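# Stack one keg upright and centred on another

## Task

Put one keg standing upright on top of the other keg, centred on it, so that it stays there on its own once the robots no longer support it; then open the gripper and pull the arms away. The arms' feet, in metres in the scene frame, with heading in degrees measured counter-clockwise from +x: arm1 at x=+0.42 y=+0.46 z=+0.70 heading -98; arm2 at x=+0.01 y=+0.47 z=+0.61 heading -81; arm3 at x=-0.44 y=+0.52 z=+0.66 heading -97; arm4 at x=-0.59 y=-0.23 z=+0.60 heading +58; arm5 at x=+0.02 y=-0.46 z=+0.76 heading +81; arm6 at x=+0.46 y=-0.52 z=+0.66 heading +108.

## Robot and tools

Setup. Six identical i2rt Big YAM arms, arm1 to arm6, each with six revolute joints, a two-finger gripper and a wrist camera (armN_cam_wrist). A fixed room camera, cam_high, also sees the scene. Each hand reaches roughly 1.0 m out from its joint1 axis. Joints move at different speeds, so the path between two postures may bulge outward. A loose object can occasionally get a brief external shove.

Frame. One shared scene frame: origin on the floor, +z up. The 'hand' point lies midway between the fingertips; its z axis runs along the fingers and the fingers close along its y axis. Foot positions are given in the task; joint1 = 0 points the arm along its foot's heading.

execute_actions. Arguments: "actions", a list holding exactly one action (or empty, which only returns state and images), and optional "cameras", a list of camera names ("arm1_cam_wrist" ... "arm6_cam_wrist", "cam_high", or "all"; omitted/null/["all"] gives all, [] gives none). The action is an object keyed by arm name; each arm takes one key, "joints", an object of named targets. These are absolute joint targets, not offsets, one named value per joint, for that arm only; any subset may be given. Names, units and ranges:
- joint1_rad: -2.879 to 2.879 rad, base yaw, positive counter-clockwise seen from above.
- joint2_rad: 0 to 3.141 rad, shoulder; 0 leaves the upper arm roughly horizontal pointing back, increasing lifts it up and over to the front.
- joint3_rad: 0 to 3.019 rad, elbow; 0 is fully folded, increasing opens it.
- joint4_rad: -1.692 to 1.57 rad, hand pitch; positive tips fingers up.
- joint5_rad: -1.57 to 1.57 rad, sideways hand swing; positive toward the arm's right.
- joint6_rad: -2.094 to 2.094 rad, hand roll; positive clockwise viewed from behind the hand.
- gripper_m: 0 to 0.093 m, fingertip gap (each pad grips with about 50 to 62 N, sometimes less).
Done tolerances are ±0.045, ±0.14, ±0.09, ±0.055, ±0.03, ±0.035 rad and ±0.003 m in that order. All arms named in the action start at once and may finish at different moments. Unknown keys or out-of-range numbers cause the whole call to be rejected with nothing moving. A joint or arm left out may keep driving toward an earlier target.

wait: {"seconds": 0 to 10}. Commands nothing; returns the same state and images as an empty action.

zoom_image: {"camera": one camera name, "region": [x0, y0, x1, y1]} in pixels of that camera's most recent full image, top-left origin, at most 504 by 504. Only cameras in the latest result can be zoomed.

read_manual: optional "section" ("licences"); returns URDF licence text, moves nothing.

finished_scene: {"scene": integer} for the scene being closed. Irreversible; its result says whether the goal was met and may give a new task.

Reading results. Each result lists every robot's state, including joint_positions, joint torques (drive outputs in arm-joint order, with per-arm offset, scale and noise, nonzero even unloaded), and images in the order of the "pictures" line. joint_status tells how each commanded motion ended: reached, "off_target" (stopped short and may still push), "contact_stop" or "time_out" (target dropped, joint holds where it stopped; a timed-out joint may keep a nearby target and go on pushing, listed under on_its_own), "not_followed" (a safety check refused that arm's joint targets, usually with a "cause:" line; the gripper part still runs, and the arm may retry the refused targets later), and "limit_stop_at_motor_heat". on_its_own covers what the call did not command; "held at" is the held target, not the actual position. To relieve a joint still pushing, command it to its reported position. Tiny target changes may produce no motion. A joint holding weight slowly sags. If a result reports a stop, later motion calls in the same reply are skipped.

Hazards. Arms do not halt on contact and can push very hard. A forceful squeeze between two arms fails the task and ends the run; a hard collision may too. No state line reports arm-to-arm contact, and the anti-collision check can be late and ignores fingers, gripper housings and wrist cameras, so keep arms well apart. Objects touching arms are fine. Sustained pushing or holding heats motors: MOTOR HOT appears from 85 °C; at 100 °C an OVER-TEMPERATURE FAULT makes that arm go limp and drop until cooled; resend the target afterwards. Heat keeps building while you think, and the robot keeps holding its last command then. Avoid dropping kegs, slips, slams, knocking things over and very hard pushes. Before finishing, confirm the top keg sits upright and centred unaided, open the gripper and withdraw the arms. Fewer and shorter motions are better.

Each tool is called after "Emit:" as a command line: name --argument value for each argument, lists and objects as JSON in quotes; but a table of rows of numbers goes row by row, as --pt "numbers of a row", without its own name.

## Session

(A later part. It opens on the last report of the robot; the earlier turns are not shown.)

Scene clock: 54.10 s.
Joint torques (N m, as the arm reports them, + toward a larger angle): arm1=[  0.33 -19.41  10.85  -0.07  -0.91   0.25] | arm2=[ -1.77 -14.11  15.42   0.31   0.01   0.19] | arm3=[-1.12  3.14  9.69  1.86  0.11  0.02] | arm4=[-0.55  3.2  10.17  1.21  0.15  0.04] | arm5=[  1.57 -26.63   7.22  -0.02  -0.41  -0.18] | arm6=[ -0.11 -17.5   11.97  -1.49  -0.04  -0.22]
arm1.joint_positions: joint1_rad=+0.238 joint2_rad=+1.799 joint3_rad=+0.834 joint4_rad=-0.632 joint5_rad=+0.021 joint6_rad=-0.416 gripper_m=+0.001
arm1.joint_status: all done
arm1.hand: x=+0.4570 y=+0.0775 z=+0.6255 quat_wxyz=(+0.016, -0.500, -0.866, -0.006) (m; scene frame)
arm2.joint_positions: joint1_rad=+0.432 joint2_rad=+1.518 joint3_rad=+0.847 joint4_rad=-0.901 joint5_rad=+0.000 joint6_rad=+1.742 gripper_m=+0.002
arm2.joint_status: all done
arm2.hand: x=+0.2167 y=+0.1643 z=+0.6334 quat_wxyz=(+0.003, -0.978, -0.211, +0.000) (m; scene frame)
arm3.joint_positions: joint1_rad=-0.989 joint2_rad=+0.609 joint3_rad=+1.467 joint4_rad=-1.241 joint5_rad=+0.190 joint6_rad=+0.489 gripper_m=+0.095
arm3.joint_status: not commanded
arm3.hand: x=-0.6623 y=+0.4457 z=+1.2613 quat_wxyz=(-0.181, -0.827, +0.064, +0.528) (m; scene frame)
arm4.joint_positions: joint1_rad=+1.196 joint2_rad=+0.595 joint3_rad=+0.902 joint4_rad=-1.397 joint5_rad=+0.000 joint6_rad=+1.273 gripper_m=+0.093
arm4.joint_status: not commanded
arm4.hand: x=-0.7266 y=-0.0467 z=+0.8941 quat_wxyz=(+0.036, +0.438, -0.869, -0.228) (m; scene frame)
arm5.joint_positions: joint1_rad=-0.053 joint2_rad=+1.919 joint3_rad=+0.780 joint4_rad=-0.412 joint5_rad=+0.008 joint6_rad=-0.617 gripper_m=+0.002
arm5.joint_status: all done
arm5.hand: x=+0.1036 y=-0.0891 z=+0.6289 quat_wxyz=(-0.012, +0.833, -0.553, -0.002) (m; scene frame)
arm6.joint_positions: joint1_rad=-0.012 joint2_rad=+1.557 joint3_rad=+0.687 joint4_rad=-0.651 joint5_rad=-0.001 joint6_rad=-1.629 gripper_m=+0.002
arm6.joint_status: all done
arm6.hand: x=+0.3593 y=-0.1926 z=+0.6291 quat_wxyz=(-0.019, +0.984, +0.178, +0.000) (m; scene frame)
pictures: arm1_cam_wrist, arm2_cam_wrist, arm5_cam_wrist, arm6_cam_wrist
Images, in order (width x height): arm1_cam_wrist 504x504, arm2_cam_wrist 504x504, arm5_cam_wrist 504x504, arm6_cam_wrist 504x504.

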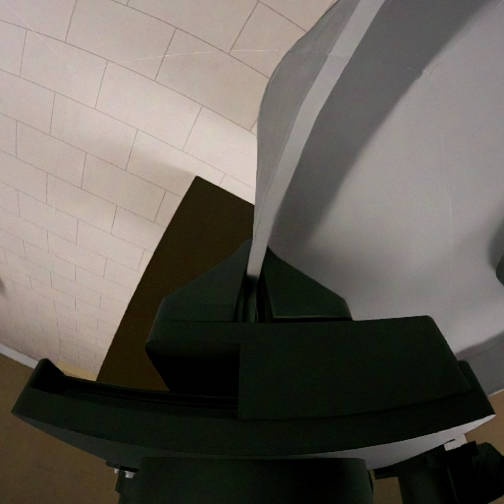

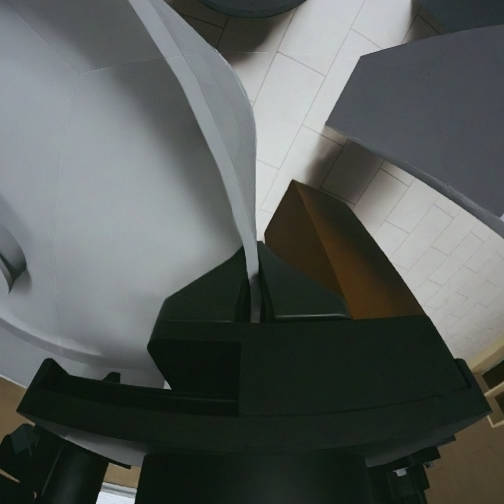

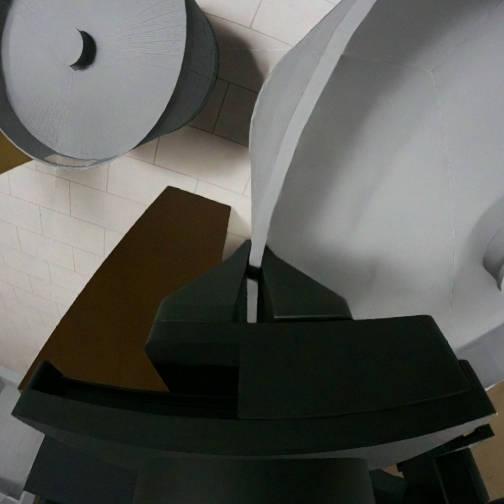

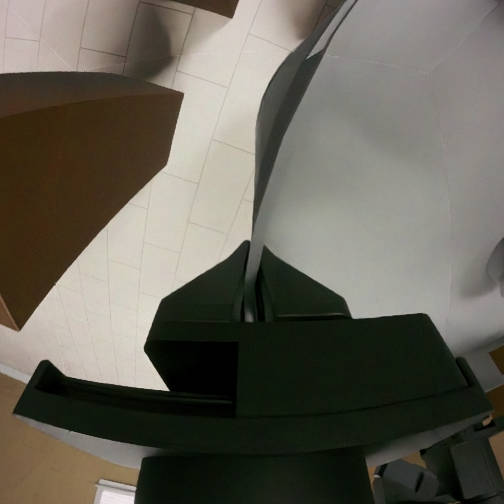

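Emit:
execute_actions --actions '[{"arm1":{"joints":{"joint1_rad":0.129,"joint2_rad":1.46,"joint3_rad":1.025,"joint4_rad":-0.96,"joint6_rad":-0.504}},"arm2":{"joints":{"joint1_rad":0.331,"joint2_rad":1.245,"joint3_rad":1.065,"joint4_rad":-1.235,"joint6_rad":1.659}},"arm5":{"joints":{"joint1_rad":0.045,"joint2_rad":1.515,"joint3_rad":0.85,"joint4_rad":-0.76,"joint6_rad":-0.527}},"arm6":{"joints":{"joint1_rad":0.097,"joint2_rad":1.31,"joint3_rad":0.965,"joint4_rad":-1.07,"joint6_rad":-1.545}},"arm4":{"joints":{"joint1_rad":0.9}}}]' --cameras '[]'

Emit:
execute_actions --actions '[{"arm1":{"joints":{"joint1_rad":-0.166,"joint2_rad":1.505,"joint3_rad":1.085,"joint4_rad":-0.96,"joint6_rad":-0.8}},"arm2":{"joints":{"joint1_rad":-0.012,"joint2_rad":1.14,"joint3_rad":0.97,"joint4_rad":-1.24,"joint6_rad":1.316}},"arm5":{"joints":{"joint1_rad":0.374,"joint2_rad":1.53,"joint3_rad":0.875,"joint4_rad":-0.76,"joint6_rad":-0.198}},"arm6":{"joints":{"joint1_rad":0.368,"joint2_rad":1.46,"joint3_rad":1.14,"joint4_rad":-1.07,"joint6_rad":-1.274}}}]' --cameras '["cam_high"]'

Scene clock: 59.83 s.
Joint torques (N m, as the arm reports them, + toward a larger angle): arm1=[  0.9  -17.11  15.64  -1.35  -1.19   0.37] | arm2=[ -1.05 -11.57  19.79  -0.37  -0.37   0.28] | arm3=[-1.18  3.11  9.69  1.86  0.11  0.02] | arm4=[-1.08  3.22 10.12  1.2   0.15  0.05] | arm5=[  1.74 -24.03  13.57  -1.49  -0.25  -0.03] | arm6=[  0.28 -14.71  16.32  -1.7   -0.09  -0.2 ]
arm1.joint_positions: joint1_rad=+0.131 joint2_rad=+1.550 joint3_rad=+0.895 joint4_rad=-0.937 joint5_rad=+0.028 joint6_rad=-0.528 gripper_m=+0.001
arm1.joint_status: joint3_rad time_out (moved +0.061 of +0.191); the others done
arm1.on_its_own: joint3_rad reads +0.895 and still pushes toward +1.007 since a time_out
arm1.hand: x=+0.4146 y=+0.0804 z=+0.7333 quat_wxyz=(+0.017, -0.498, -0.867, -0.004) (m; scene frame)
arm2.joint_positions: joint1_rad=+0.332 joint2_rad=+1.303 joint3_rad=+0.948 joint4_rad=-1.212 joint5_rad=+0.009 joint6_rad=+1.636 gripper_m=+0.002
arm2.joint_status: joint3_rad time_out (moved +0.101 of +0.218); the others done
arm2.on_its_own: joint3_rad reads +0.948 and still pushes toward +1.061 since a time_out
arm2.hand: x=+0.1733 y=+0.1638 z=+0.7395 quat_wxyz=(-0.001, -0.977, -0.214, +0.004) (m; scene frame)
arm3.joint_positions: joint1_rad=-0.989 joint2_rad=+0.609 joint3_rad=+1.467 joint4_rad=-1.241 joint5_rad=+0.190 joint6_rad=+0.489 gripper_m=+0.095
arm3.joint_status: not commanded
arm3.hand: x=-0.6623 y=+0.4457 z=+1.2613 quat_wxyz=(-0.181, -0.827, +0.064, +0.528) (m; scene frame)
arm4.joint_positions: joint1_rad=+0.903 joint2_rad=+0.595 joint3_rad=+0.902 joint4_rad=-1.397 joint5_rad=+0.000 joint6_rad=+1.273 gripper_m=+0.093
arm4.joint_status: all done
arm4.hand: x=-0.6686 y=-0.0161 z=+0.8946 quat_wxyz=(+0.001, +0.307, -0.923, -0.232) (m; scene frame)
arm5.joint_positions: joint1_rad=+0.053 joint2_rad=+1.606 joint3_rad=+0.780 joint4_rad=-0.708 joint5_rad=+0.005 joint6_rad=-0.519 gripper_m=+0.002
arm5.joint_status: all done
arm5.hand: x=+0.0628 y=-0.0911 z=+0.7385 quat_wxyz=(-0.019, +0.835, -0.550, -0.009) (m; scene frame)
arm6.joint_positions: joint1_rad=+0.099 joint2_rad=+1.356 joint3_rad=+0.853 joint4_rad=-1.026 joint5_rad=+0.001 joint6_rad=-1.523 gripper_m=+0.002
arm6.joint_status: joint3_rad time_out (moved +0.166 of +0.278); the others done
arm6.on_its_own: joint3_rad reads +0.853 and still pushes toward +0.965 since a time_out
arm6.hand: x=+0.3194 y=-0.1960 z=+0.7414 quat_wxyz=(-0.014, +0.983, +0.180, -0.001) (m; scene frame)
pictures: none
No camera images: the call's "cameras" was empty. Leave "cameras" out to get every camera's image.

not run: a stop came earlier in this reply.

Emit:
execute_actions --actions '[{"arm1":{"joints":{"joint1_rad":-0.166,"joint2_rad":1.505,"joint3_rad":1.085,"joint4_rad":-0.96,"joint6_rad":-0.81}},"arm2":{"joints":{"joint1_rad":-0.012,"joint2_rad":1.14,"joint3_rad":0.97,"joint4_rad":-1.24,"joint6_rad":1.3}},"arm5":{"joints":{"joint1_rad":0.374,"joint2_rad":1.53,"joint3_rad":0.875,"joint4_rad":-0.76,"joint6_rad":-0.198}},"arm6":{"joints":{"joint1_rad":0.368,"joint2_rad":1.47,"joint3_rad":1.14,"joint4_rad":-1.07,"joint6_rad":-1.26}}}]' --cameras '["cam_high"]'

Scene clock: 63.10 s.
Joint torques (N m, as the arm reports them, + toward a larger angle): arm1=[  1.59 -19.32  15.61  -1.44  -1.58   0.4 ] | arm2=[  0.16 -12.98  17.88   0.    -0.39   0.3 ] | arm3=[-1.12  3.15  9.7   1.85  0.11  0.02] | arm4=[-1.    3.18 10.1   1.22  0.14  0.04] | arm5=[  1.94 -24.47  14.81  -1.23  -0.55  -0.11] | arm6=[ -0.22 -18.19  16.29  -1.03   0.01  -0.16]
arm1.joint_positions: joint1_rad=-0.173 joint2_rad=+1.613 joint3_rad=+0.956 joint4_rad=-0.935 joint5_rad=+0.037 joint6_rad=-0.837 gripper_m=+0.001
arm1.joint_status: joint3_rad time_out (moved +0.062 of +0.190); the others done
arm1.on_its_own: joint3_rad reads +0.956 and still pushes toward +1.069 since a time_out
arm1.hand: x=+0.2928 y=+0.0772 z=+0.7284 quat_wxyz=(+0.020, -0.496, -0.868, -0.008) (m; scene frame)
arm2.joint_positions: joint1_rad=-0.025 joint2_rad=+1.230 joint3_rad=+0.880 joint4_rad=-1.229 joint5_rad=+0.009 joint6_rad=+1.276 gripper_m=+0.002
arm2.joint_status: joint3_rad time_out (moved -0.068 of +0.022); the others done
arm2.on_its_own: joint3_rad reads +0.880 and still pushes toward +0.970 since a time_out
arm2.hand: x=+0.0520 y=+0.1560 z=+0.7378 quat_wxyz=(+0.007, -0.977, -0.215, +0.005) (m; scene frame)
arm3.joint_positions: joint1_rad=-0.989 joint2_rad=+0.609 joint3_rad=+1.467 joint4_rad=-1.241 joint5_rad=+0.190 joint6_rad=+0.489 gripper_m=+0.095
arm3.joint_status: not commanded
arm3.hand: x=-0.6623 y=+0.4457 z=+1.2613 quat_wxyz=(-0.181, -0.827, +0.064, +0.528) (m; scene frame)
arm4.joint_positions: joint1_rad=+0.903 joint2_rad=+0.595 joint3_rad=+0.902 joint4_rad=-1.397 joint5_rad=+0.000 joint6_rad=+1.273 gripper_m=+0.093
arm4.joint_status: not commanded
arm4.hand: x=-0.6686 y=-0.0161 z=+0.8946 quat_wxyz=(+0.001, +0.307, -0.923, -0.232) (m; scene frame)
arm5.joint_positions: joint1_rad=+0.385 joint2_rad=+1.627 joint3_rad=+0.792 joint4_rad=-0.721 joint5_rad=+0.012 joint6_rad=-0.187 gripper_m=+0.002
arm5.joint_status: all done
arm5.hand: x=-0.0582 y=-0.0977 z=+0.7344 quat_wxyz=(-0.010, +0.835, -0.550, -0.003) (m; scene frame)
arm6.joint_positions: joint1_rad=+0.382 joint2_rad=+1.530 joint3_rad=+1.018 joint4_rad=-1.042 joint5_rad=-0.003 joint6_rad=-1.244 gripper_m=+0.004
arm6.joint_status: joint3_rad time_out (moved +0.165 of +0.287); the others done
arm6.on_its_own: joint3_rad reads +1.018 and still pushes toward +1.130 since a time_out
arm6.hand: x=+0.1965 y=-0.2029 z=+0.7342 quat_wxyz=(-0.001, +0.983, +0.182, -0.002) (m; scene frame)
pictures: cam_high
Images, in order (width x height): cam_high 504x504.

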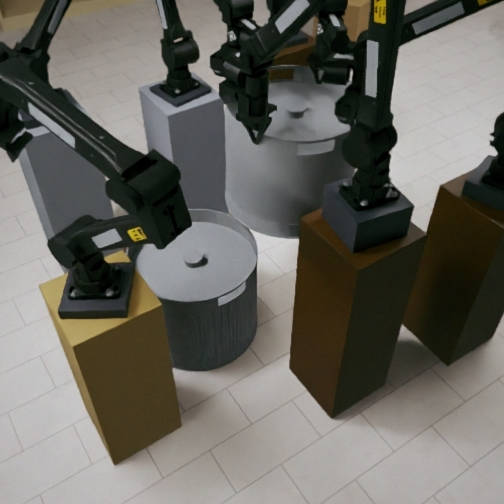

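Emit:
execute_actions --actions '[{"arm1":{"joints":{"joint1_rad":-0.417,"joint2_rad":1.6,"joint3_rad":1.245,"joint4_rad":-0.995,"joint6_rad":-1.07}},"arm2":{"joints":{"joint1_rad":-0.394,"joint2_rad":1.145,"joint3_rad":0.98,"joint4_rad":-1.235,"joint6_rad":0.91}},"arm5":{"joints":{"joint1_rad":0.664,"joint2_rad":1.62,"joint3_rad":1.01,"joint4_rad":-0.79,"joint6_rad":0.092}},"arm6":{"joints":{"joint1_rad":0.565,"joint2_rad":1.65,"joint3_rad":1.4,"joint4_rad":-1.12,"joint6_rad":-1.065}}}]' --cameras '[]'

Scene clock: 66.30 s.
Joint torques (N m, as the arm reports them, + toward a larger angle): arm1=[  1.95 -21.58  15.91  -1.33  -1.36   0.2 ] | arm2=[ -0.35 -12.4   19.47  -0.48  -0.27   0.  ] | arm3=[-1.2   3.13  9.71  1.86  0.11  0.02] | arm4=[-1.1   3.17 10.14  1.22  0.16  0.04] | arm5=[  1.8  -28.94  14.06  -0.79  -0.76  -0.25] | arm6=[ -1.   -24.26  16.71  -0.94  -0.46  -0.37]
arm1.joint_positions: joint1_rad=-0.432 joint2_rad=+1.717 joint3_rad=+1.105 joint4_rad=-0.971 joint5_rad=+0.032 joint6_rad=-1.080 gripper_m=+0.002
arm1.joint_status: joint3_rad time_out (moved +0.148 of +0.289); the others done
arm1.on_its_own: joint3_rad reads +1.105 and still pushes toward +1.217 since a time_out
arm1.hand: x=+0.1728 y=+0.0794 z=+0.7310 quat_wxyz=(+0.016, -0.503, -0.864, -0.009) (m; scene frame)
arm2.joint_positions: joint1_rad=-0.403 joint2_rad=+1.228 joint3_rad=+0.872 joint4_rad=-1.207 joint5_rad=+0.006 joint6_rad=+0.916 gripper_m=+0.002
arm2.joint_status: joint3_rad time_out (moved -0.008 of +0.100); the others done
arm2.on_its_own: joint3_rad reads +0.872 and still pushes toward +0.980 since a time_out
arm2.hand: x=-0.0665 y=+0.1602 z=+0.7357 quat_wxyz=(+0.000, -0.978, -0.207, +0.005) (m; scene frame)
arm3.joint_positions: joint1_rad=-0.989 joint2_rad=+0.609 joint3_rad=+1.467 joint4_rad=-1.241 joint5_rad=+0.190 joint6_rad=+0.489 gripper_m=+0.095
arm3.joint_status: not commanded
arm3.hand: x=-0.6623 y=+0.4457 z=+1.2613 quat_wxyz=(-0.181, -0.827, +0.064, +0.528) (m; scene frame)
arm4.joint_positions: joint1_rad=+0.903 joint2_rad=+0.595 joint3_rad=+0.902 joint4_rad=-1.397 joint5_rad=+0.000 joint6_rad=+1.273 gripper_m=+0.093
arm4.joint_status: not commanded
arm4.hand: x=-0.6686 y=-0.0161 z=+0.8946 quat_wxyz=(+0.001, +0.307, -0.923, -0.232) (m; scene frame)
arm5.joint_positions: joint1_rad=+0.675 joint2_rad=+1.733 joint3_rad=+0.936 joint4_rad=-0.758 joint5_rad=+0.017 joint6_rad=+0.120 gripper_m=+0.003
arm5.joint_status: all done
arm5.hand: x=-0.1823 y=-0.0908 z=+0.7335 quat_wxyz=(-0.012, +0.830, -0.557, -0.006) (m; scene frame)
arm6.joint_positions: joint1_rad=+0.580 joint2_rad=+1.731 joint3_rad=+1.285 joint4_rad=-1.093 joint5_rad=+0.009 joint6_rad=-1.028 gripper_m=+0.003
arm6.joint_status: joint3_rad time_out (moved +0.267 of +0.382); joint6_rad time_out (moved +0.216 of +0.179); the others done
arm6.on_its_own: joint3_rad reads +1.285 and still pushes toward +1.397 since a time_out; joint6_rad reads -1.028 and still pushes toward -1.065 since a time_out
arm6.hand: x=+0.0704 y=-0.2023 z=+0.7374 quat_wxyz=(-0.009, +0.985, +0.173, -0.004) (m; scene frame)
pictures: none
No camera images: the call's "cameras" was empty. Leave "cameras" out to get every camera's image.

Emit:
execute_actions --actions '[{"arm1":{"joints":{"joint1_rad":-0.615,"joint2_rad":1.755,"joint3_rad":1.49,"joint4_rad":-1.065,"joint6_rad":-1.26}},"arm2":{"joints":{"joint1_rad":-0.72,"joint2_rad":1.275,"joint3_rad":1.1,"joint4_rad":-1.22,"joint6_rad":0.6}},"arm5":{"joints":{"joint1_rad":0.884,"joint2_rad":1.735,"joint3_rad":1.225,"joint4_rad":-0.865,"joint6_rad":0.325}},"arm6":{"joints":{"joint1_rad":0.7,"joint2_rad":1.87,"joint3_rad":1.745,"joint4_rad":-1.235,"joint6_rad":-0.915}}}]' --cameras '["cam_high"]'

Scene clock: 69.67 s.
Joint torques (N m, as the arm reports them, + toward a larger angle): arm1=[  1.77 -25.7   16.29  -1.3   -1.4    0.24] | arm2=[ -0.47 -15.09  19.7   -0.81  -0.39   0.1 ] | arm3=[-1.13  3.13  9.69  1.86  0.11  0.02] | arm4=[-1.16  3.19 10.1   1.25  0.15  0.04] | arm5=[  1.68 -34.14  14.55  -1.02  -0.65  -0.13] | arm6=[ -0.38 -30.68  16.72  -1.4   -0.68  -0.25]
arm1.joint_positions: joint1_rad=-0.627 joint2_rad=+1.886 joint3_rad=+1.348 joint4_rad=-1.042 joint5_rad=+0.033 joint6_rad=-1.273 gripper_m=+0.002
arm1.joint_status: joint3_rad time_out (moved +0.243 of +0.385); the others done
arm1.on_its_own: joint3_rad reads +1.348 and still pushes toward +1.460 since a time_out
arm1.hand: x=+0.0515 y=+0.0795 z=+0.7289 quat_wxyz=(+0.015, -0.503, -0.864, -0.010) (m; scene frame)
arm2.joint_positions: joint1_rad=-0.725 joint2_rad=+1.367 joint3_rad=+0.988 joint4_rad=-1.181 joint5_rad=+0.008 joint6_rad=+0.597 gripper_m=+0.002
arm2.joint_status: joint3_rad time_out (moved +0.116 of +0.228); the others done
arm2.on_its_own: joint3_rad reads +0.988 and still pushes toward +1.100 since a time_out
arm2.hand: x=-0.1878 y=+0.1578 z=+0.7331 quat_wxyz=(+0.002, -0.979, -0.205, +0.007) (m; scene frame)
arm3.joint_positions: joint1_rad=-0.989 joint2_rad=+0.609 joint3_rad=+1.467 joint4_rad=-1.241 joint5_rad=+0.190 joint6_rad=+0.489 gripper_m=+0.095
arm3.joint_status: not commanded
arm3.hand: x=-0.6623 y=+0.4457 z=+1.2613 quat_wxyz=(-0.181, -0.827, +0.064, +0.528) (m; scene frame)
arm4.joint_positions: joint1_rad=+0.903 joint2_rad=+0.595 joint3_rad=+0.902 joint4_rad=-1.397 joint5_rad=+0.000 joint6_rad=+1.273 gripper_m=+0.093
arm4.joint_status: not commanded
arm4.hand: x=-0.6686 y=-0.0161 z=+0.8946 quat_wxyz=(+0.001, +0.307, -0.923, -0.232) (m; scene frame)
arm5.joint_positions: joint1_rad=+0.896 joint2_rad=+1.873 joint3_rad=+1.150 joint4_rad=-0.834 joint5_rad=+0.014 joint6_rad=+0.342 gripper_m=+0.003
arm5.joint_status: all done
arm5.hand: x=-0.3042 y=-0.0936 z=+0.7325 quat_wxyz=(-0.009, +0.830, -0.557, -0.007) (m; scene frame)
arm6.joint_positions: joint1_rad=+0.713 joint2_rad=+1.968 joint3_rad=+1.631 joint4_rad=-1.205 joint5_rad=+0.013 joint6_rad=-0.890 gripper_m=+0.003
arm6.joint_status: joint3_rad time_out (moved +0.346 of +0.460); the others done
arm6.on_its_own: joint3_rad reads +1.631 and still pushes toward +1.744 since a time_out
arm6.hand: x=-0.0504 y=-0.2055 z=+0.7348 quat_wxyz=(-0.009, +0.985, +0.171, -0.003) (m; scene frame)
pictures: cam_high
Images, in order (width x height): cam_high 504x504.

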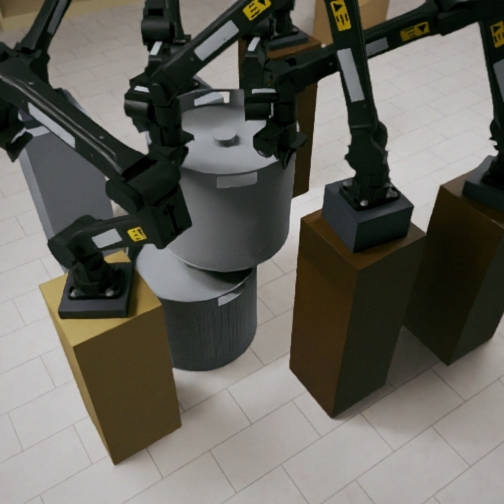

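Emit:
execute_actions --actions '[{"arm1":{"joints":{"joint1_rad":-0.69,"joint2_rad":1.85,"joint3_rad":1.65,"joint4_rad":-1.125,"joint6_rad":-1.335}},"arm2":{"joints":{"joint1_rad":-0.845,"joint2_rad":1.36,"joint3_rad":1.2,"joint4_rad":-1.22,"joint6_rad":0.475}},"arm5":{"joints":{"joint1_rad":0.97,"joint2_rad":1.81,"joint3_rad":1.37,"joint4_rad":-0.92,"joint6_rad":0.415}},"arm6":{"joints":{"joint1_rad":0.75,"joint2_rad":2.0,"joint3_rad":1.97,"joint4_rad":-1.325,"joint6_rad":-0.86}},"arm4":{"joints":{"joint1_rad":1.4,"joint2_rad":1.2,"joint3_rad":1.2}}}]' --cameras '["cam_high","arm1_cam_wrist"]'

Scene clock: 73.70 s.
Joint torques (N m, as the arm reports them, + toward a larger angle): arm1=[  0.96 -26.66  16.48  -1.34  -1.32   0.16] | arm2=[ -1.77 -16.42  19.75  -0.94  -0.17  -0.07] | arm3=[-1.22  3.09  9.7   1.85  0.11  0.02] | arm4=[-1.05 -4.93 11.94  0.65  0.13  0.07] | arm5=[  2.56 -37.11  17.74  -1.53  -0.71  -0.03] | arm6=[ -0.59 -31.37  17.1   -1.24  -0.59  -0.16]
arm1.joint_positions: joint1_rad=-0.694 joint2_rad=+1.975 joint3_rad=+1.491 joint4_rad=-1.103 joint5_rad=+0.030 joint6_rad=-1.339 gripper_m=+0.002
arm1.joint_status: joint3_rad time_out (moved +0.143 of +0.302); the others done
arm1.on_its_own: joint3_rad reads +1.491 and still pushes toward +1.604 since a time_out
arm1.hand: x=-0.0007 y=+0.0792 z=+0.7292 quat_wxyz=(+0.012, -0.504, -0.864, -0.014) (m; scene frame)
arm2.joint_positions: joint1_rad=-0.836 joint2_rad=+1.454 joint3_rad=+1.068 joint4_rad=-1.178 joint5_rad=+0.003 joint6_rad=+0.487 gripper_m=+0.002
arm2.joint_status: joint3_rad time_out (moved +0.079 of +0.212); the others done
arm2.on_its_own: joint3_rad reads +1.068 and still pushes toward +1.180 since a time_out
arm2.hand: x=-0.2399 y=+0.1566 z=+0.7299 quat_wxyz=(+0.002, -0.979, -0.204, +0.004) (m; scene frame)
arm3.joint_positions: joint1_rad=-0.989 joint2_rad=+0.609 joint3_rad=+1.467 joint4_rad=-1.241 joint5_rad=+0.190 joint6_rad=+0.489 gripper_m=+0.095
arm3.joint_status: not commanded
arm3.hand: x=-0.6623 y=+0.4457 z=+1.2613 quat_wxyz=(-0.181, -0.827, +0.064, +0.528) (m; scene frame)
arm4.joint_positions: joint1_rad=+1.402 joint2_rad=+1.207 joint3_rad=+1.177 joint4_rad=-1.399 joint5_rad=+0.000 joint6_rad=+1.274 gripper_m=+0.093
arm4.joint_status: all done
arm4.hand: x=-0.8662 y=+0.0174 z=+0.8490 quat_wxyz=(+0.016, +0.537, -0.841, -0.061) (m; scene frame)
arm5.joint_positions: joint1_rad=+0.974 joint2_rad=+1.954 joint3_rad=+1.267 joint4_rad=-0.877 joint5_rad=+0.017 joint6_rad=+0.421 gripper_m=+0.003
arm5.joint_status: joint2_rad time_out (moved +0.080 of -0.063); joint3_rad time_out (moved +0.117 of +0.220); the others done
arm5.on_its_own: joint2_rad reads +1.954 and still pushes toward +1.810 since a time_out; joint3_rad reads +1.267 and still pushes toward +1.370 since a time_out
arm5.hand: x=-0.3562 y=-0.0962 z=+0.7278 quat_wxyz=(-0.010, +0.830, -0.558, -0.004) (m; scene frame)
arm6.joint_positions: joint1_rad=+0.756 joint2_rad=+2.093 joint3_rad=+1.835 joint4_rad=-1.297 joint5_rad=+0.012 joint6_rad=-0.845 gripper_m=+0.004
arm6.joint_status: joint3_rad time_out (moved +0.204 of +0.339); the others done
arm6.on_its_own: joint3_rad reads +1.835 and still pushes toward +1.947 since a time_out
arm6.hand: x=-0.1023 y=-0.2069 z=+0.7346 quat_wxyz=(-0.004, +0.985, +0.170, +0.001) (m; scene frame)
pictures: arm1_cam_wrist, cam_high
Images, in order (width x height): arm1_cam_wrist 504x504, cam_high 504x504.

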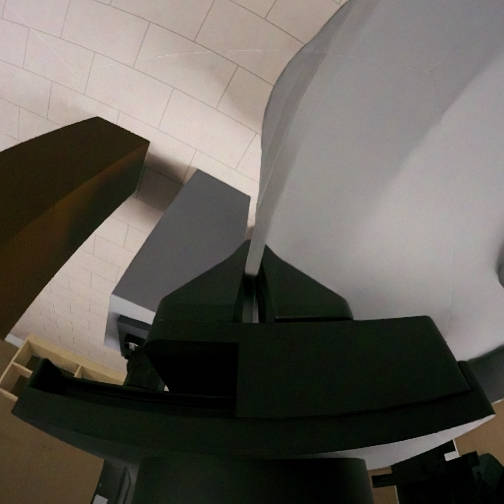

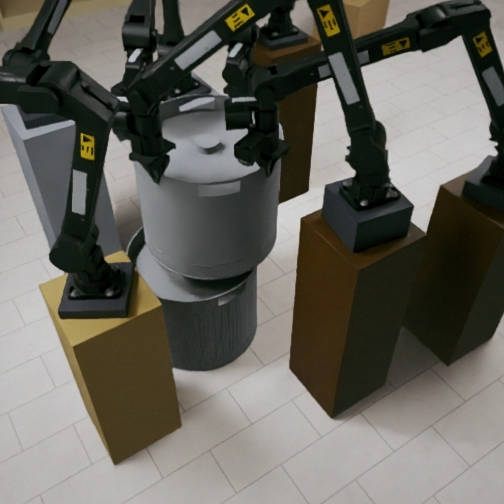

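Emit:
execute_actions --actions '[{"arm1":{"joints":{"joint1_rad":-0.76,"joint2_rad":1.97,"joint3_rad":1.83,"joint4_rad":-1.18,"joint6_rad":-1.405}},"arm2":{"joints":{"joint1_rad":-0.958,"joint2_rad":1.47,"joint3_rad":1.31,"joint4_rad":-1.21,"joint6_rad":0.365}},"arm5":{"joints":{"joint1_rad":1.047,"joint2_rad":1.91,"joint3_rad":1.535,"joint4_rad":-0.97,"joint6_rad":0.492}},"arm6":{"joints":{"joint1_rad":0.796,"joint2_rad":2.17,"joint3_rad":2.255,"joint4_rad":-1.43,"joint6_rad":-0.81}}}]' --cameras '["cam_high","arm1_cam_wrist","arm2_cam_wrist","arm5_cam_wrist","arm6_cam_wrist"]'

Scene clock: 77.17 s.
Joint torques (N m, as the arm reports them, + toward a larger angle): arm1=[  1.26 -29.82  16.7   -1.37  -1.28   0.15] | arm2=[ -2.07 -19.34  19.63  -1.08  -0.3   -0.06] | arm3=[-1.16  3.14  9.69  1.86  0.11  0.02] | arm4=[-1.06 -4.96 11.9   0.64  0.14  0.07] | arm5=[  2.28 -40.21  18.02  -1.27  -0.47  -0.03] | arm6=[  0.03 -36.36  17.3   -1.26  -0.84  -0.18]
arm1.joint_positions: joint1_rad=-0.764 joint2_rad=+2.109 joint3_rad=+1.674 joint4_rad=-1.157 joint5_rad=+0.029 joint6_rad=-1.411 gripper_m=+0.002
arm1.joint_status: joint3_rad time_out (moved +0.182 of +0.339); the others done
arm1.on_its_own: joint3_rad reads +1.674 and still pushes toward +1.786 since a time_out
arm1.hand: x=-0.0636 y=+0.0795 z=+0.7146 quat_wxyz=(+0.010, -0.503, -0.864, -0.017) (m; scene frame)
arm2.joint_positions: joint1_rad=-0.944 joint2_rad=+1.580 joint3_rad=+1.173 joint4_rad=-1.165 joint5_rad=+0.006 joint6_rad=+0.378 gripper_m=+0.002
arm2.joint_status: joint3_rad time_out (moved +0.105 of +0.242); the others done
arm2.on_its_own: joint3_rad reads +1.173 and still pushes toward +1.285 since a time_out
arm2.hand: x=-0.3030 y=+0.1551 z=+0.7165 quat_wxyz=(+0.005, -0.979, -0.205, +0.002) (m; scene frame)
arm3.joint_positions: joint1_rad=-0.989 joint2_rad=+0.609 joint3_rad=+1.467 joint4_rad=-1.241 joint5_rad=+0.190 joint6_rad=+0.489 gripper_m=+0.095
arm3.joint_status: not commanded
arm3.hand: x=-0.6623 y=+0.4457 z=+1.2613 quat_wxyz=(-0.181, -0.827, +0.064, +0.528) (m; scene frame)
arm4.joint_positions: joint1_rad=+1.402 joint2_rad=+1.207 joint3_rad=+1.177 joint4_rad=-1.399 joint5_rad=+0.000 joint6_rad=+1.274 gripper_m=+0.093
arm4.joint_status: not commanded
arm4.hand: x=-0.8662 y=+0.0174 z=+0.8490 quat_wxyz=(+0.016, +0.537, -0.841, -0.061) (m; scene frame)
arm5.joint_positions: joint1_rad=+1.052 joint2_rad=+2.073 joint3_rad=+1.430 joint4_rad=-0.930 joint5_rad=+0.012 joint6_rad=+0.496 gripper_m=+0.003
arm5.joint_status: joint2_rad time_out (moved +0.119 of -0.044); joint3_rad time_out (moved +0.163 of +0.268); the others done
arm5.on_its_own: joint2_rad reads +2.073 and still pushes toward +1.910 since a time_out; joint3_rad reads +1.430 and still pushes toward +1.535 since a time_out
arm5.hand: x=-0.4190 y=-0.0983 z=+0.7143 quat_wxyz=(-0.007, +0.831, -0.557, -0.001) (m; scene frame)
arm6.joint_positions: joint1_rad=+0.802 joint2_rad=+2.276 joint3_rad=+2.112 joint4_rad=-1.401 joint5_rad=+0.016 joint6_rad=-0.794 gripper_m=+0.004
arm6.joint_status: joint3_rad time_out (moved +0.277 of +0.420); the others done
arm6.on_its_own: joint3_rad reads +2.112 and still pushes toward +2.225 since a time_out
arm6.hand: x=-0.1646 y=-0.2083 z=+0.7195 quat_wxyz=(-0.003, +0.986, +0.167, +0.005) (m; scene frame)
pictures: arm1_cam_wrist, arm2_cam_wrist, arm5_cam_wrist, arm6_cam_wrist, cam_high
Images, in order (width x height): arm1_cam_wrist 504x504, arm2_cam_wrist 504x504, arm5_cam_wrist 504x504, arm6_cam_wrist 504x504, cam_high 504x504.

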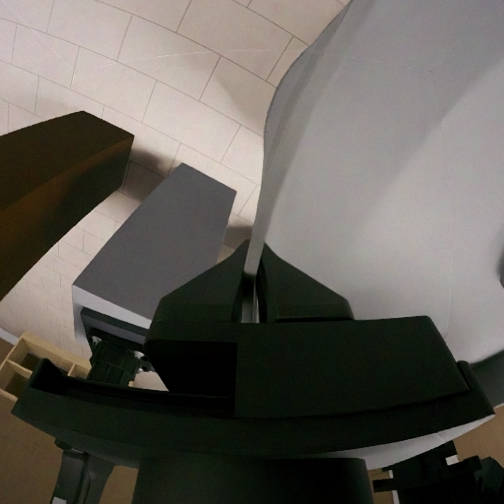

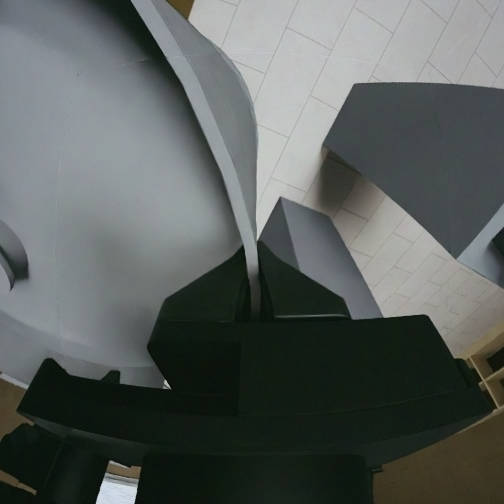

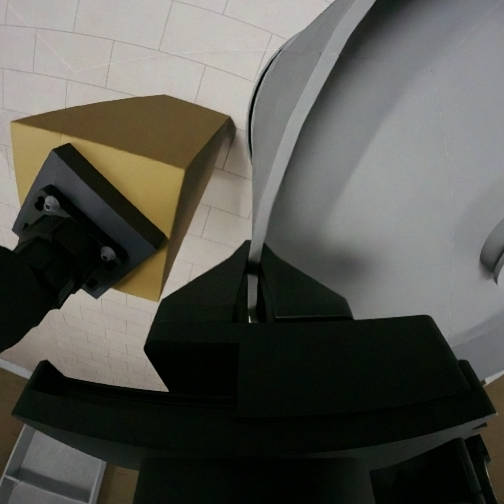

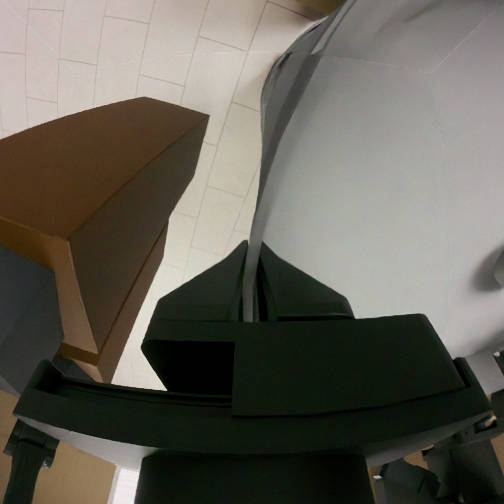

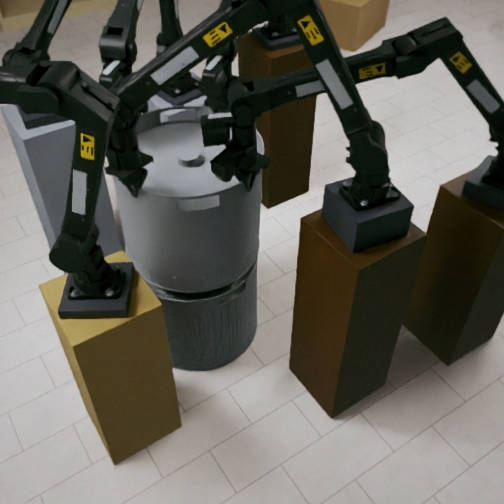

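Emit:
execute_actions --actions '[{"arm1":{"joints":{"joint2_rad":2.05,"joint4_rad":-1.08}},"arm2":{"joints":{"joint2_rad":1.57,"joint4_rad":-1.08}},"arm5":{"joints":{"joint1_rad":1.06,"joint2_rad":2.0,"joint4_rad":-0.86}},"arm6":{"joints":{"joint1_rad":0.805,"joint2_rad":2.24,"joint4_rad":-1.34}}}]' --cameras '["cam_high","arm1_cam_wrist","arm2_cam_wrist","arm5_cam_wrist","arm6_cam_wrist"]'

Scene clock: 78.67 s.
Joint torques (N m, as the arm reports them, + toward a larger angle): arm1=[  1.87 -27.78  16.54  -0.29  -0.95   0.37] | arm2=[ -0.59 -18.46  19.21   0.83   0.04   0.17] | arm3=[-1.18  3.12  9.7   1.87  0.12  0.02] | arm4=[-1.01 -4.95 11.93  0.65  0.14  0.07] | arm5=[  1.78 -37.93  17.66   0.5   -0.37  -0.14] | arm6=[  0.03 -33.09  17.02   0.31  -1.28  -0.25]
arm1.joint_positions: joint1_rad=-0.777 joint2_rad=+2.156 joint3_rad=+1.674 joint4_rad=-1.077 joint5_rad=+0.020 joint6_rad=-1.429 gripper_m=+0.002
arm1.joint_status: all done
arm1.on_its_own: joint3_rad reads +1.674 and still pushes toward +1.786 since a time_out
arm1.hand: x=-0.0781 y=+0.0764 z=+0.6862 quat_wxyz=(+0.011, -0.501, -0.865, +0.000) (m; scene frame)
arm2.joint_positions: joint1_rad=-0.962 joint2_rad=+1.656 joint3_rad=+1.173 joint4_rad=-1.094 joint5_rad=-0.002 joint6_rad=+0.352 gripper_m=+0.002
arm2.joint_status: all done
arm2.on_its_own: joint3_rad reads +1.173 and still pushes toward +1.285 since a time_out
arm2.hand: x=-0.3180 y=+0.1494 z=+0.6838 quat_wxyz=(+0.003, -0.978, -0.209, -0.003) (m; scene frame)
arm3.joint_positions: joint1_rad=-0.989 joint2_rad=+0.609 joint3_rad=+1.467 joint4_rad=-1.241 joint5_rad=+0.190 joint6_rad=+0.489 gripper_m=+0.095
arm3.joint_status: not commanded
arm3.hand: x=-0.6623 y=+0.4457 z=+1.2613 quat_wxyz=(-0.181, -0.827, +0.064, +0.528) (m; scene frame)
arm4.joint_positions: joint1_rad=+1.402 joint2_rad=+1.207 joint3_rad=+1.177 joint4_rad=-1.399 joint5_rad=+0.000 joint6_rad=+1.274 gripper_m=+0.093
arm4.joint_status: not commanded
arm4.hand: x=-0.8662 y=+0.0174 z=+0.8490 quat_wxyz=(+0.016, +0.537, -0.841, -0.061) (m; scene frame)
arm5.joint_positions: joint1_rad=+1.072 joint2_rad=+2.128 joint3_rad=+1.430 joint4_rad=-0.863 joint5_rad=+0.009 joint6_rad=+0.509 gripper_m=+0.003
arm5.joint_status: all done
arm5.on_its_own: joint3_rad reads +1.430 and still pushes toward +1.535 since a time_out
arm5.hand: x=-0.4317 y=-0.1037 z=+0.6845 quat_wxyz=(-0.006, +0.833, -0.554, -0.007) (m; scene frame)
arm6.joint_positions: joint1_rad=+0.815 joint2_rad=+2.317 joint3_rad=+2.113 joint4_rad=-1.351 joint5_rad=+0.025 joint6_rad=-0.788 gripper_m=+0.003
arm6.joint_status: all done
arm6.on_its_own: joint3_rad reads +2.113 and still pushes toward +2.225 since a time_out
arm6.hand: x=-0.1764 y=-0.2115 z=+0.6923 quat_wxyz=(-0.010, +0.985, +0.171, +0.004) (m; scene frame)
pictures: arm1_cam_wrist, arm2_cam_wrist, arm5_cam_wrist, arm6_cam_wrist, cam_high
Images, in order (width x height): arm1_cam_wrist 504x504, arm2_cam_wrist 504x504, arm5_cam_wrist 504x504, arm6_cam_wrist 504x504, cam_high 504x504.

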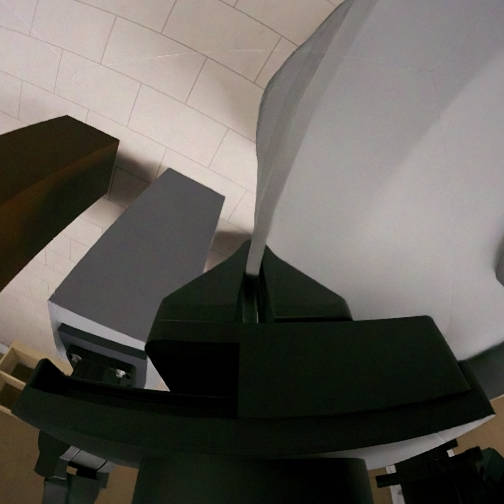

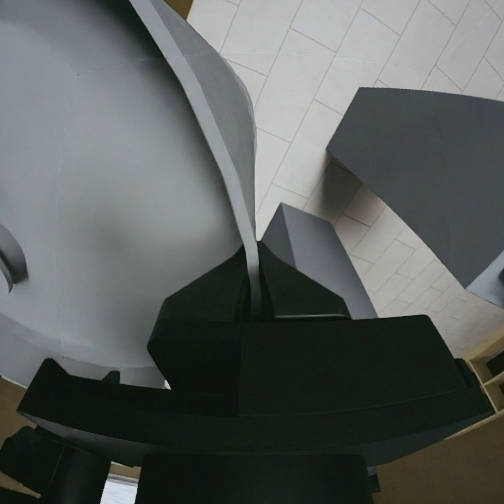

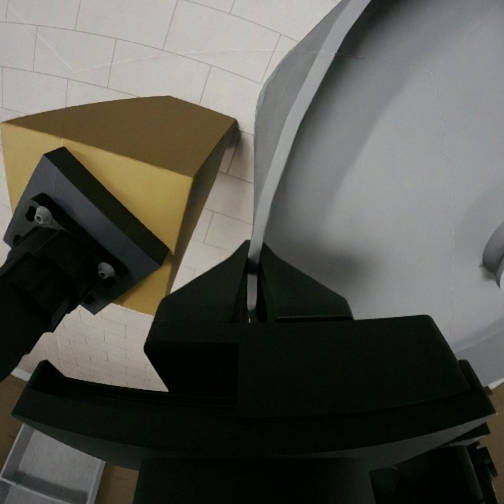

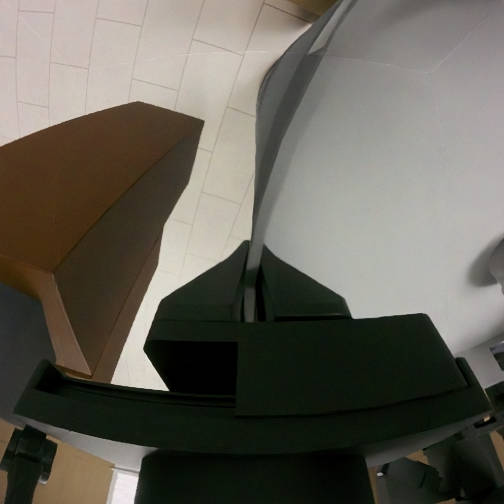

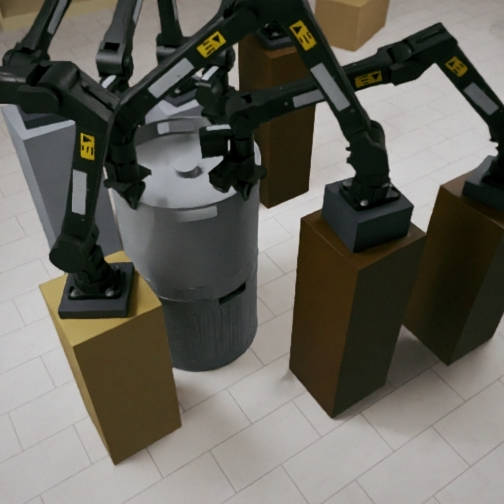

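Emit:
execute_actions --actions '[{"arm1":{"joints":{"joint2_rad":2.156,"joint3_rad":1.674}},"arm2":{"joints":{"joint2_rad":1.656,"joint3_rad":1.173}},"arm5":{"joints":{"joint2_rad":2.128,"joint3_rad":1.43}},"arm6":{"joints":{"joint2_rad":2.317,"joint3_rad":2.113}}}]' --cameras '[]'

Emit:
execute_actions --actions '[{"arm1":{"joints":{"gripper_m":0.08}},"arm2":{"joints":{"gripper_m":0.08}},"arm5":{"joints":{"gripper_m":0.08}},"arm6":{"joints":{"gripper_m":0.08}}}]' --cameras '[]'

Emit:
execute_actions --actions '[{"arm1":{"joints":{"joint2_rad":1.8,"joint4_rad":-1.45}},"arm2":{"joints":{"joint2_rad":1.35,"joint3_rad":1.3,"joint4_rad":-1.52}},"arm5":{"joints":{"joint2_rad":1.8,"joint4_rad":-1.2}},"arm6":{"joints":{"joint2_rad":2.08,"joint4_rad":-1.6}}}]' --cameras '["cam_high","arm1_cam_wrist","arm2_cam_wrist","arm5_cam_wrist","arm6_cam_wrist"]'

Scene clock: 81.37 s.
Joint torques (N m, as the arm reports them, + toward a larger angle): arm1=[  2.95 -20.36   8.67  -0.6   -0.68   0.38] | arm2=[ -0.25 -12.35  10.97   0.58   0.18   0.21] | arm3=[-1.18  3.14  9.68  1.86  0.11  0.02] | arm4=[-1.12 -5.02 11.89  0.67  0.13  0.07] | arm5=[  1.89 -25.92   7.9   -0.17  -0.46  -0.06] | arm6=[ -0.22 -26.45   7.81  -0.38  -1.34  -0.22]
arm1.joint_positions: joint1_rad=-0.782 joint2_rad=+2.161 joint3_rad=+1.663 joint4_rad=-1.072 joint5_rad=+0.014 joint6_rad=-1.432 gripper_m=+0.002
arm1.joint_status: all done
arm1.hand: x=-0.0762 y=+0.0804 z=+0.6793 quat_wxyz=(+0.006, -0.502, -0.865, -0.004) (m; scene frame)
arm2.joint_positions: joint1_rad=-0.968 joint2_rad=+1.661 joint3_rad=+1.155 joint4_rad=-1.084 joint5_rad=-0.005 joint6_rad=+0.350 gripper_m=+0.002
arm2.joint_status: all done
arm2.hand: x=-0.3158 y=+0.1548 z=+0.6758 quat_wxyz=(+0.005, -0.978, -0.207, -0.009) (m; scene frame)
arm3.joint_positions: joint1_rad=-0.989 joint2_rad=+0.609 joint3_rad=+1.467 joint4_rad=-1.241 joint5_rad=+0.190 joint6_rad=+0.489 gripper_m=+0.095
arm3.joint_status: not commanded
arm3.hand: x=-0.6623 y=+0.4457 z=+1.2613 quat_wxyz=(-0.181, -0.827, +0.064, +0.528) (m; scene frame)
arm4.joint_positions: joint1_rad=+1.402 joint2_rad=+1.207 joint3_rad=+1.177 joint4_rad=-1.399 joint5_rad=+0.000 joint6_rad=+1.274 gripper_m=+0.093
arm4.joint_status: not commanded
arm4.hand: x=-0.8662 y=+0.0174 z=+0.8490 quat_wxyz=(+0.016, +0.537, -0.841, -0.061) (m; scene frame)
arm5.joint_positions: joint1_rad=+1.068 joint2_rad=+2.139 joint3_rad=+1.430 joint4_rad=-0.853 joint5_rad=+0.013 joint6_rad=+0.508 gripper_m=+0.003
arm5.joint_status: all done
arm5.hand: x=-0.4298 y=-0.1011 z=+0.6784 quat_wxyz=(-0.007, +0.832, -0.555, -0.006) (m; scene frame)
arm6.joint_positions: joint1_rad=+0.812 joint2_rad=+2.319 joint3_rad=+2.113 joint4_rad=-1.343 joint5_rad=+0.029 joint6_rad=-0.788 gripper_m=+0.002
arm6.joint_status: all done
arm6.hand: x=-0.1768 y=-0.2086 z=+0.6903 quat_wxyz=(-0.012, +0.985, +0.170, +0.003) (m; scene frame)
pictures: none
No camera images: the call's "cameras" was empty. Leave "cameras" out to get every camera's image.

Scene clock: 82.03 s.
Joint torques (N m, as the arm reports them, + toward a larger angle): arm1=[  1.52 -20.01   8.7   -0.52  -0.24   0.24] | arm2=[ -0.09 -12.95  11.02   0.63   0.03   0.18] | arm3=[-1.17  3.11  9.7   1.85  0.11  0.01] | arm4=[-0.99 -5.01 11.92  0.66  0.13  0.07] | arm5=[  2.17 -25.63   7.75  -0.18  -0.05  -0.09] | arm6=[ -1.03 -24.44   8.2   -0.03  -0.1   -0.07]
arm1.joint_positions: joint1_rad=-0.768 joint2_rad=+2.161 joint3_rad=+1.663 joint4_rad=-1.072 joint5_rad=+0.003 joint6_rad=-1.417 gripper_m=+0.080
arm1.joint_status: all done
arm1.hand: x=-0.0695 y=+0.0717 z=+0.6795 quat_wxyz=(+0.001, -0.502, -0.865, -0.002) (m; scene frame)
arm2.joint_positions: joint1_rad=-0.968 joint2_rad=+1.661 joint3_rad=+1.155 joint4_rad=-1.084 joint5_rad=-0.002 joint6_rad=+0.353 gripper_m=+0.080
arm2.joint_status: all done
arm2.hand: x=-0.3161 y=+0.1551 z=+0.6760 quat_wxyz=(+0.007, -0.979, -0.206, -0.008) (m; scene frame)
arm3.joint_positions: joint1_rad=-0.989 joint2_rad=+0.609 joint3_rad=+1.467 joint4_rad=-1.241 joint5_rad=+0.190 joint6_rad=+0.489 gripper_m=+0.095
arm3.joint_status: not commanded
arm3.hand: x=-0.6623 y=+0.4457 z=+1.2613 quat_wxyz=(-0.181, -0.827, +0.064, +0.528) (m; scene frame)
arm4.joint_positions: joint1_rad=+1.402 joint2_rad=+1.207 joint3_rad=+1.177 joint4_rad=-1.399 joint5_rad=+0.000 joint6_rad=+1.274 gripper_m=+0.093
arm4.joint_status: not commanded
arm4.hand: x=-0.8662 y=+0.0174 z=+0.8490 quat_wxyz=(+0.016, +0.537, -0.841, -0.061) (m; scene frame)
arm5.joint_positions: joint1_rad=+1.067 joint2_rad=+2.137 joint3_rad=+1.430 joint4_rad=-0.853 joint5_rad=+0.004 joint6_rad=+0.507 gripper_m=+0.080
arm5.joint_status: all done
arm5.hand: x=-0.4309 y=-0.1019 z=+0.6795 quat_wxyz=(-0.003, +0.832, -0.555, -0.008) (m; scene frame)
arm6.joint_positions: joint1_rad=+0.811 joint2_rad=+2.319 joint3_rad=+2.113 joint4_rad=-1.343 joint5_rad=+0.002 joint6_rad=-0.799 gripper_m=+0.080
arm6.joint_status: all done
arm6.hand: x=-0.1784 y=-0.2120 z=+0.6903 quat_wxyz=(-0.002, +0.985, +0.175, -0.005) (m; scene frame)
pictures: none
No camera images: the call's "cameras" was empty. Leave "cameras" out to get every camera's image.

Scene clock: 83.50 s.
Joint torques (N m, as the arm reports them, + toward a larger angle): arm1=[  1.38 -15.62   9.89  -0.8   -0.24   0.21] | arm2=[-0.09 -6.68 12.44 -0.02  0.03  0.18] | arm3=[-1.2   3.12  9.7   1.87  0.11  0.02] | arm4=[-1.13 -5.05 11.89  0.66  0.13  0.06] | arm5=[  2.51 -18.57   9.78  -0.41  -0.06  -0.15] | arm6=[ -0.61 -21.19   9.14  -0.67  -0.12  -0.13]
arm1.joint_positions: joint1_rad=-0.768 joint2_rad=+1.788 joint3_rad=+1.663 joint4_rad=-1.437 joint5_rad=+0.002 joint6_rad=-1.416 gripper_m=+0.080
arm1.joint_status: all done
arm1.hand: x=-0.0119 y=+0.1171 z=+0.8929 quat_wxyz=(+0.003, -0.503, -0.864, +0.002) (m; scene frame)
arm2.joint_positions: joint1_rad=-0.968 joint2_rad=+1.329 joint3_rad=+1.283 joint4_rad=-1.505 joint5_rad=-0.002 joint6_rad=+0.353 gripper_m=+0.080
arm2.joint_status: all done
arm2.hand: x=-0.2656 y=+0.2026 z=+0.8562 quat_wxyz=(-0.003, -0.979, -0.206, +0.008) (m; scene frame)
arm3.joint_positions: joint1_rad=-0.989 joint2_rad=+0.609 joint3_rad=+1.467 joint4_rad=-1.241 joint5_rad=+0.190 joint6_rad=+0.489 gripper_m=+0.095
arm3.joint_status: not commanded
arm3.hand: x=-0.6623 y=+0.4457 z=+1.2613 quat_wxyz=(-0.181, -0.827, +0.064, +0.528) (m; scene frame)
arm4.joint_positions: joint1_rad=+1.402 joint2_rad=+1.207 joint3_rad=+1.177 joint4_rad=-1.399 joint5_rad=+0.000 joint6_rad=+1.274 gripper_m=+0.093
arm4.joint_status: not commanded
arm4.hand: x=-0.8662 y=+0.0174 z=+0.8490 quat_wxyz=(+0.016, +0.537, -0.841, -0.061) (m; scene frame)
arm5.joint_positions: joint1_rad=+1.067 joint2_rad=+1.783 joint3_rad=+1.429 joint4_rad=-1.188 joint5_rad=+0.003 joint6_rad=+0.507 gripper_m=+0.080
arm5.joint_status: all done
arm5.hand: x=-0.3973 y=-0.1288 z=+0.8676 quat_wxyz=(-0.004, +0.832, -0.555, -0.017) (m; scene frame)
arm6.joint_positions: joint1_rad=+0.811 joint2_rad=+2.061 joint3_rad=+2.105 joint4_rad=-1.586 joint5_rad=+0.002 joint6_rad=-0.800 gripper_m=+0.080
arm6.joint_status: all done
arm6.hand: x=-0.1259 y=-0.2362 z=+0.8570 quat_wxyz=(-0.004, +0.985, +0.175, -0.008) (m; scene frame)
pictures: arm1_cam_wrist, arm2_cam_wrist, arm5_cam_wrist, arm6_cam_wrist, cam_high
Images, in order (width x height): arm1_cam_wrist 504x504, arm2_cam_wrist 504x504, arm5_cam_wrist 504x504, arm6_cam_wrist 504x504, cam_high 504x504.

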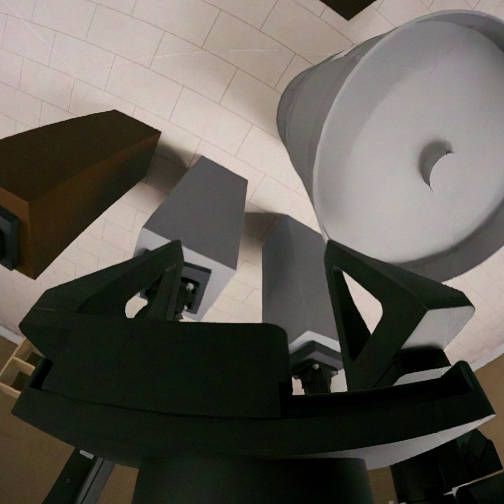

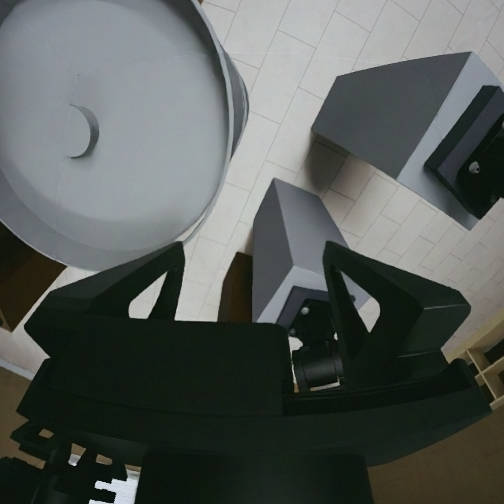

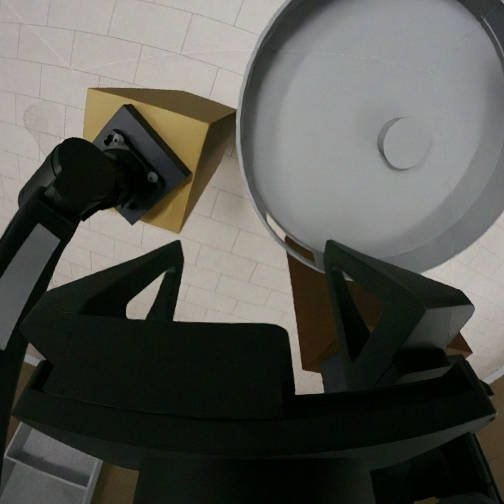

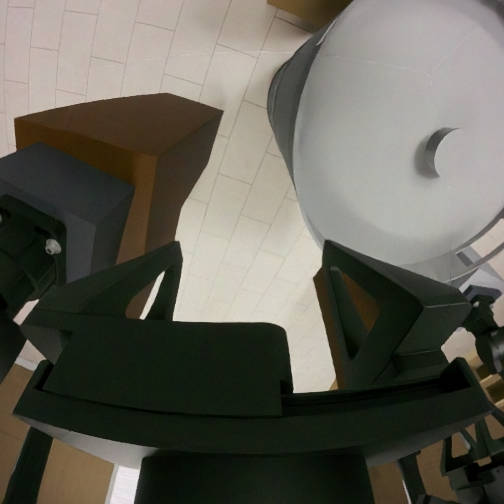

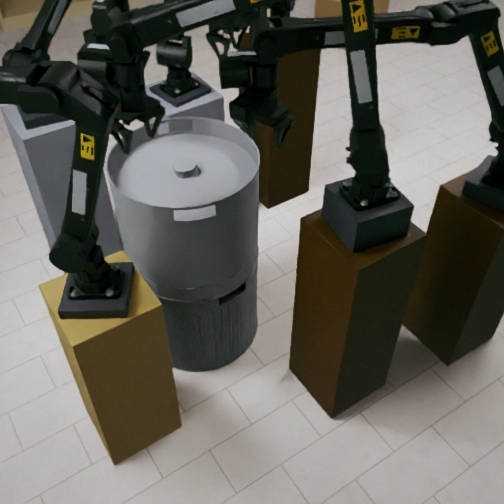

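Emit:
finished_scene --scene 2

The scene is finished: the task was done.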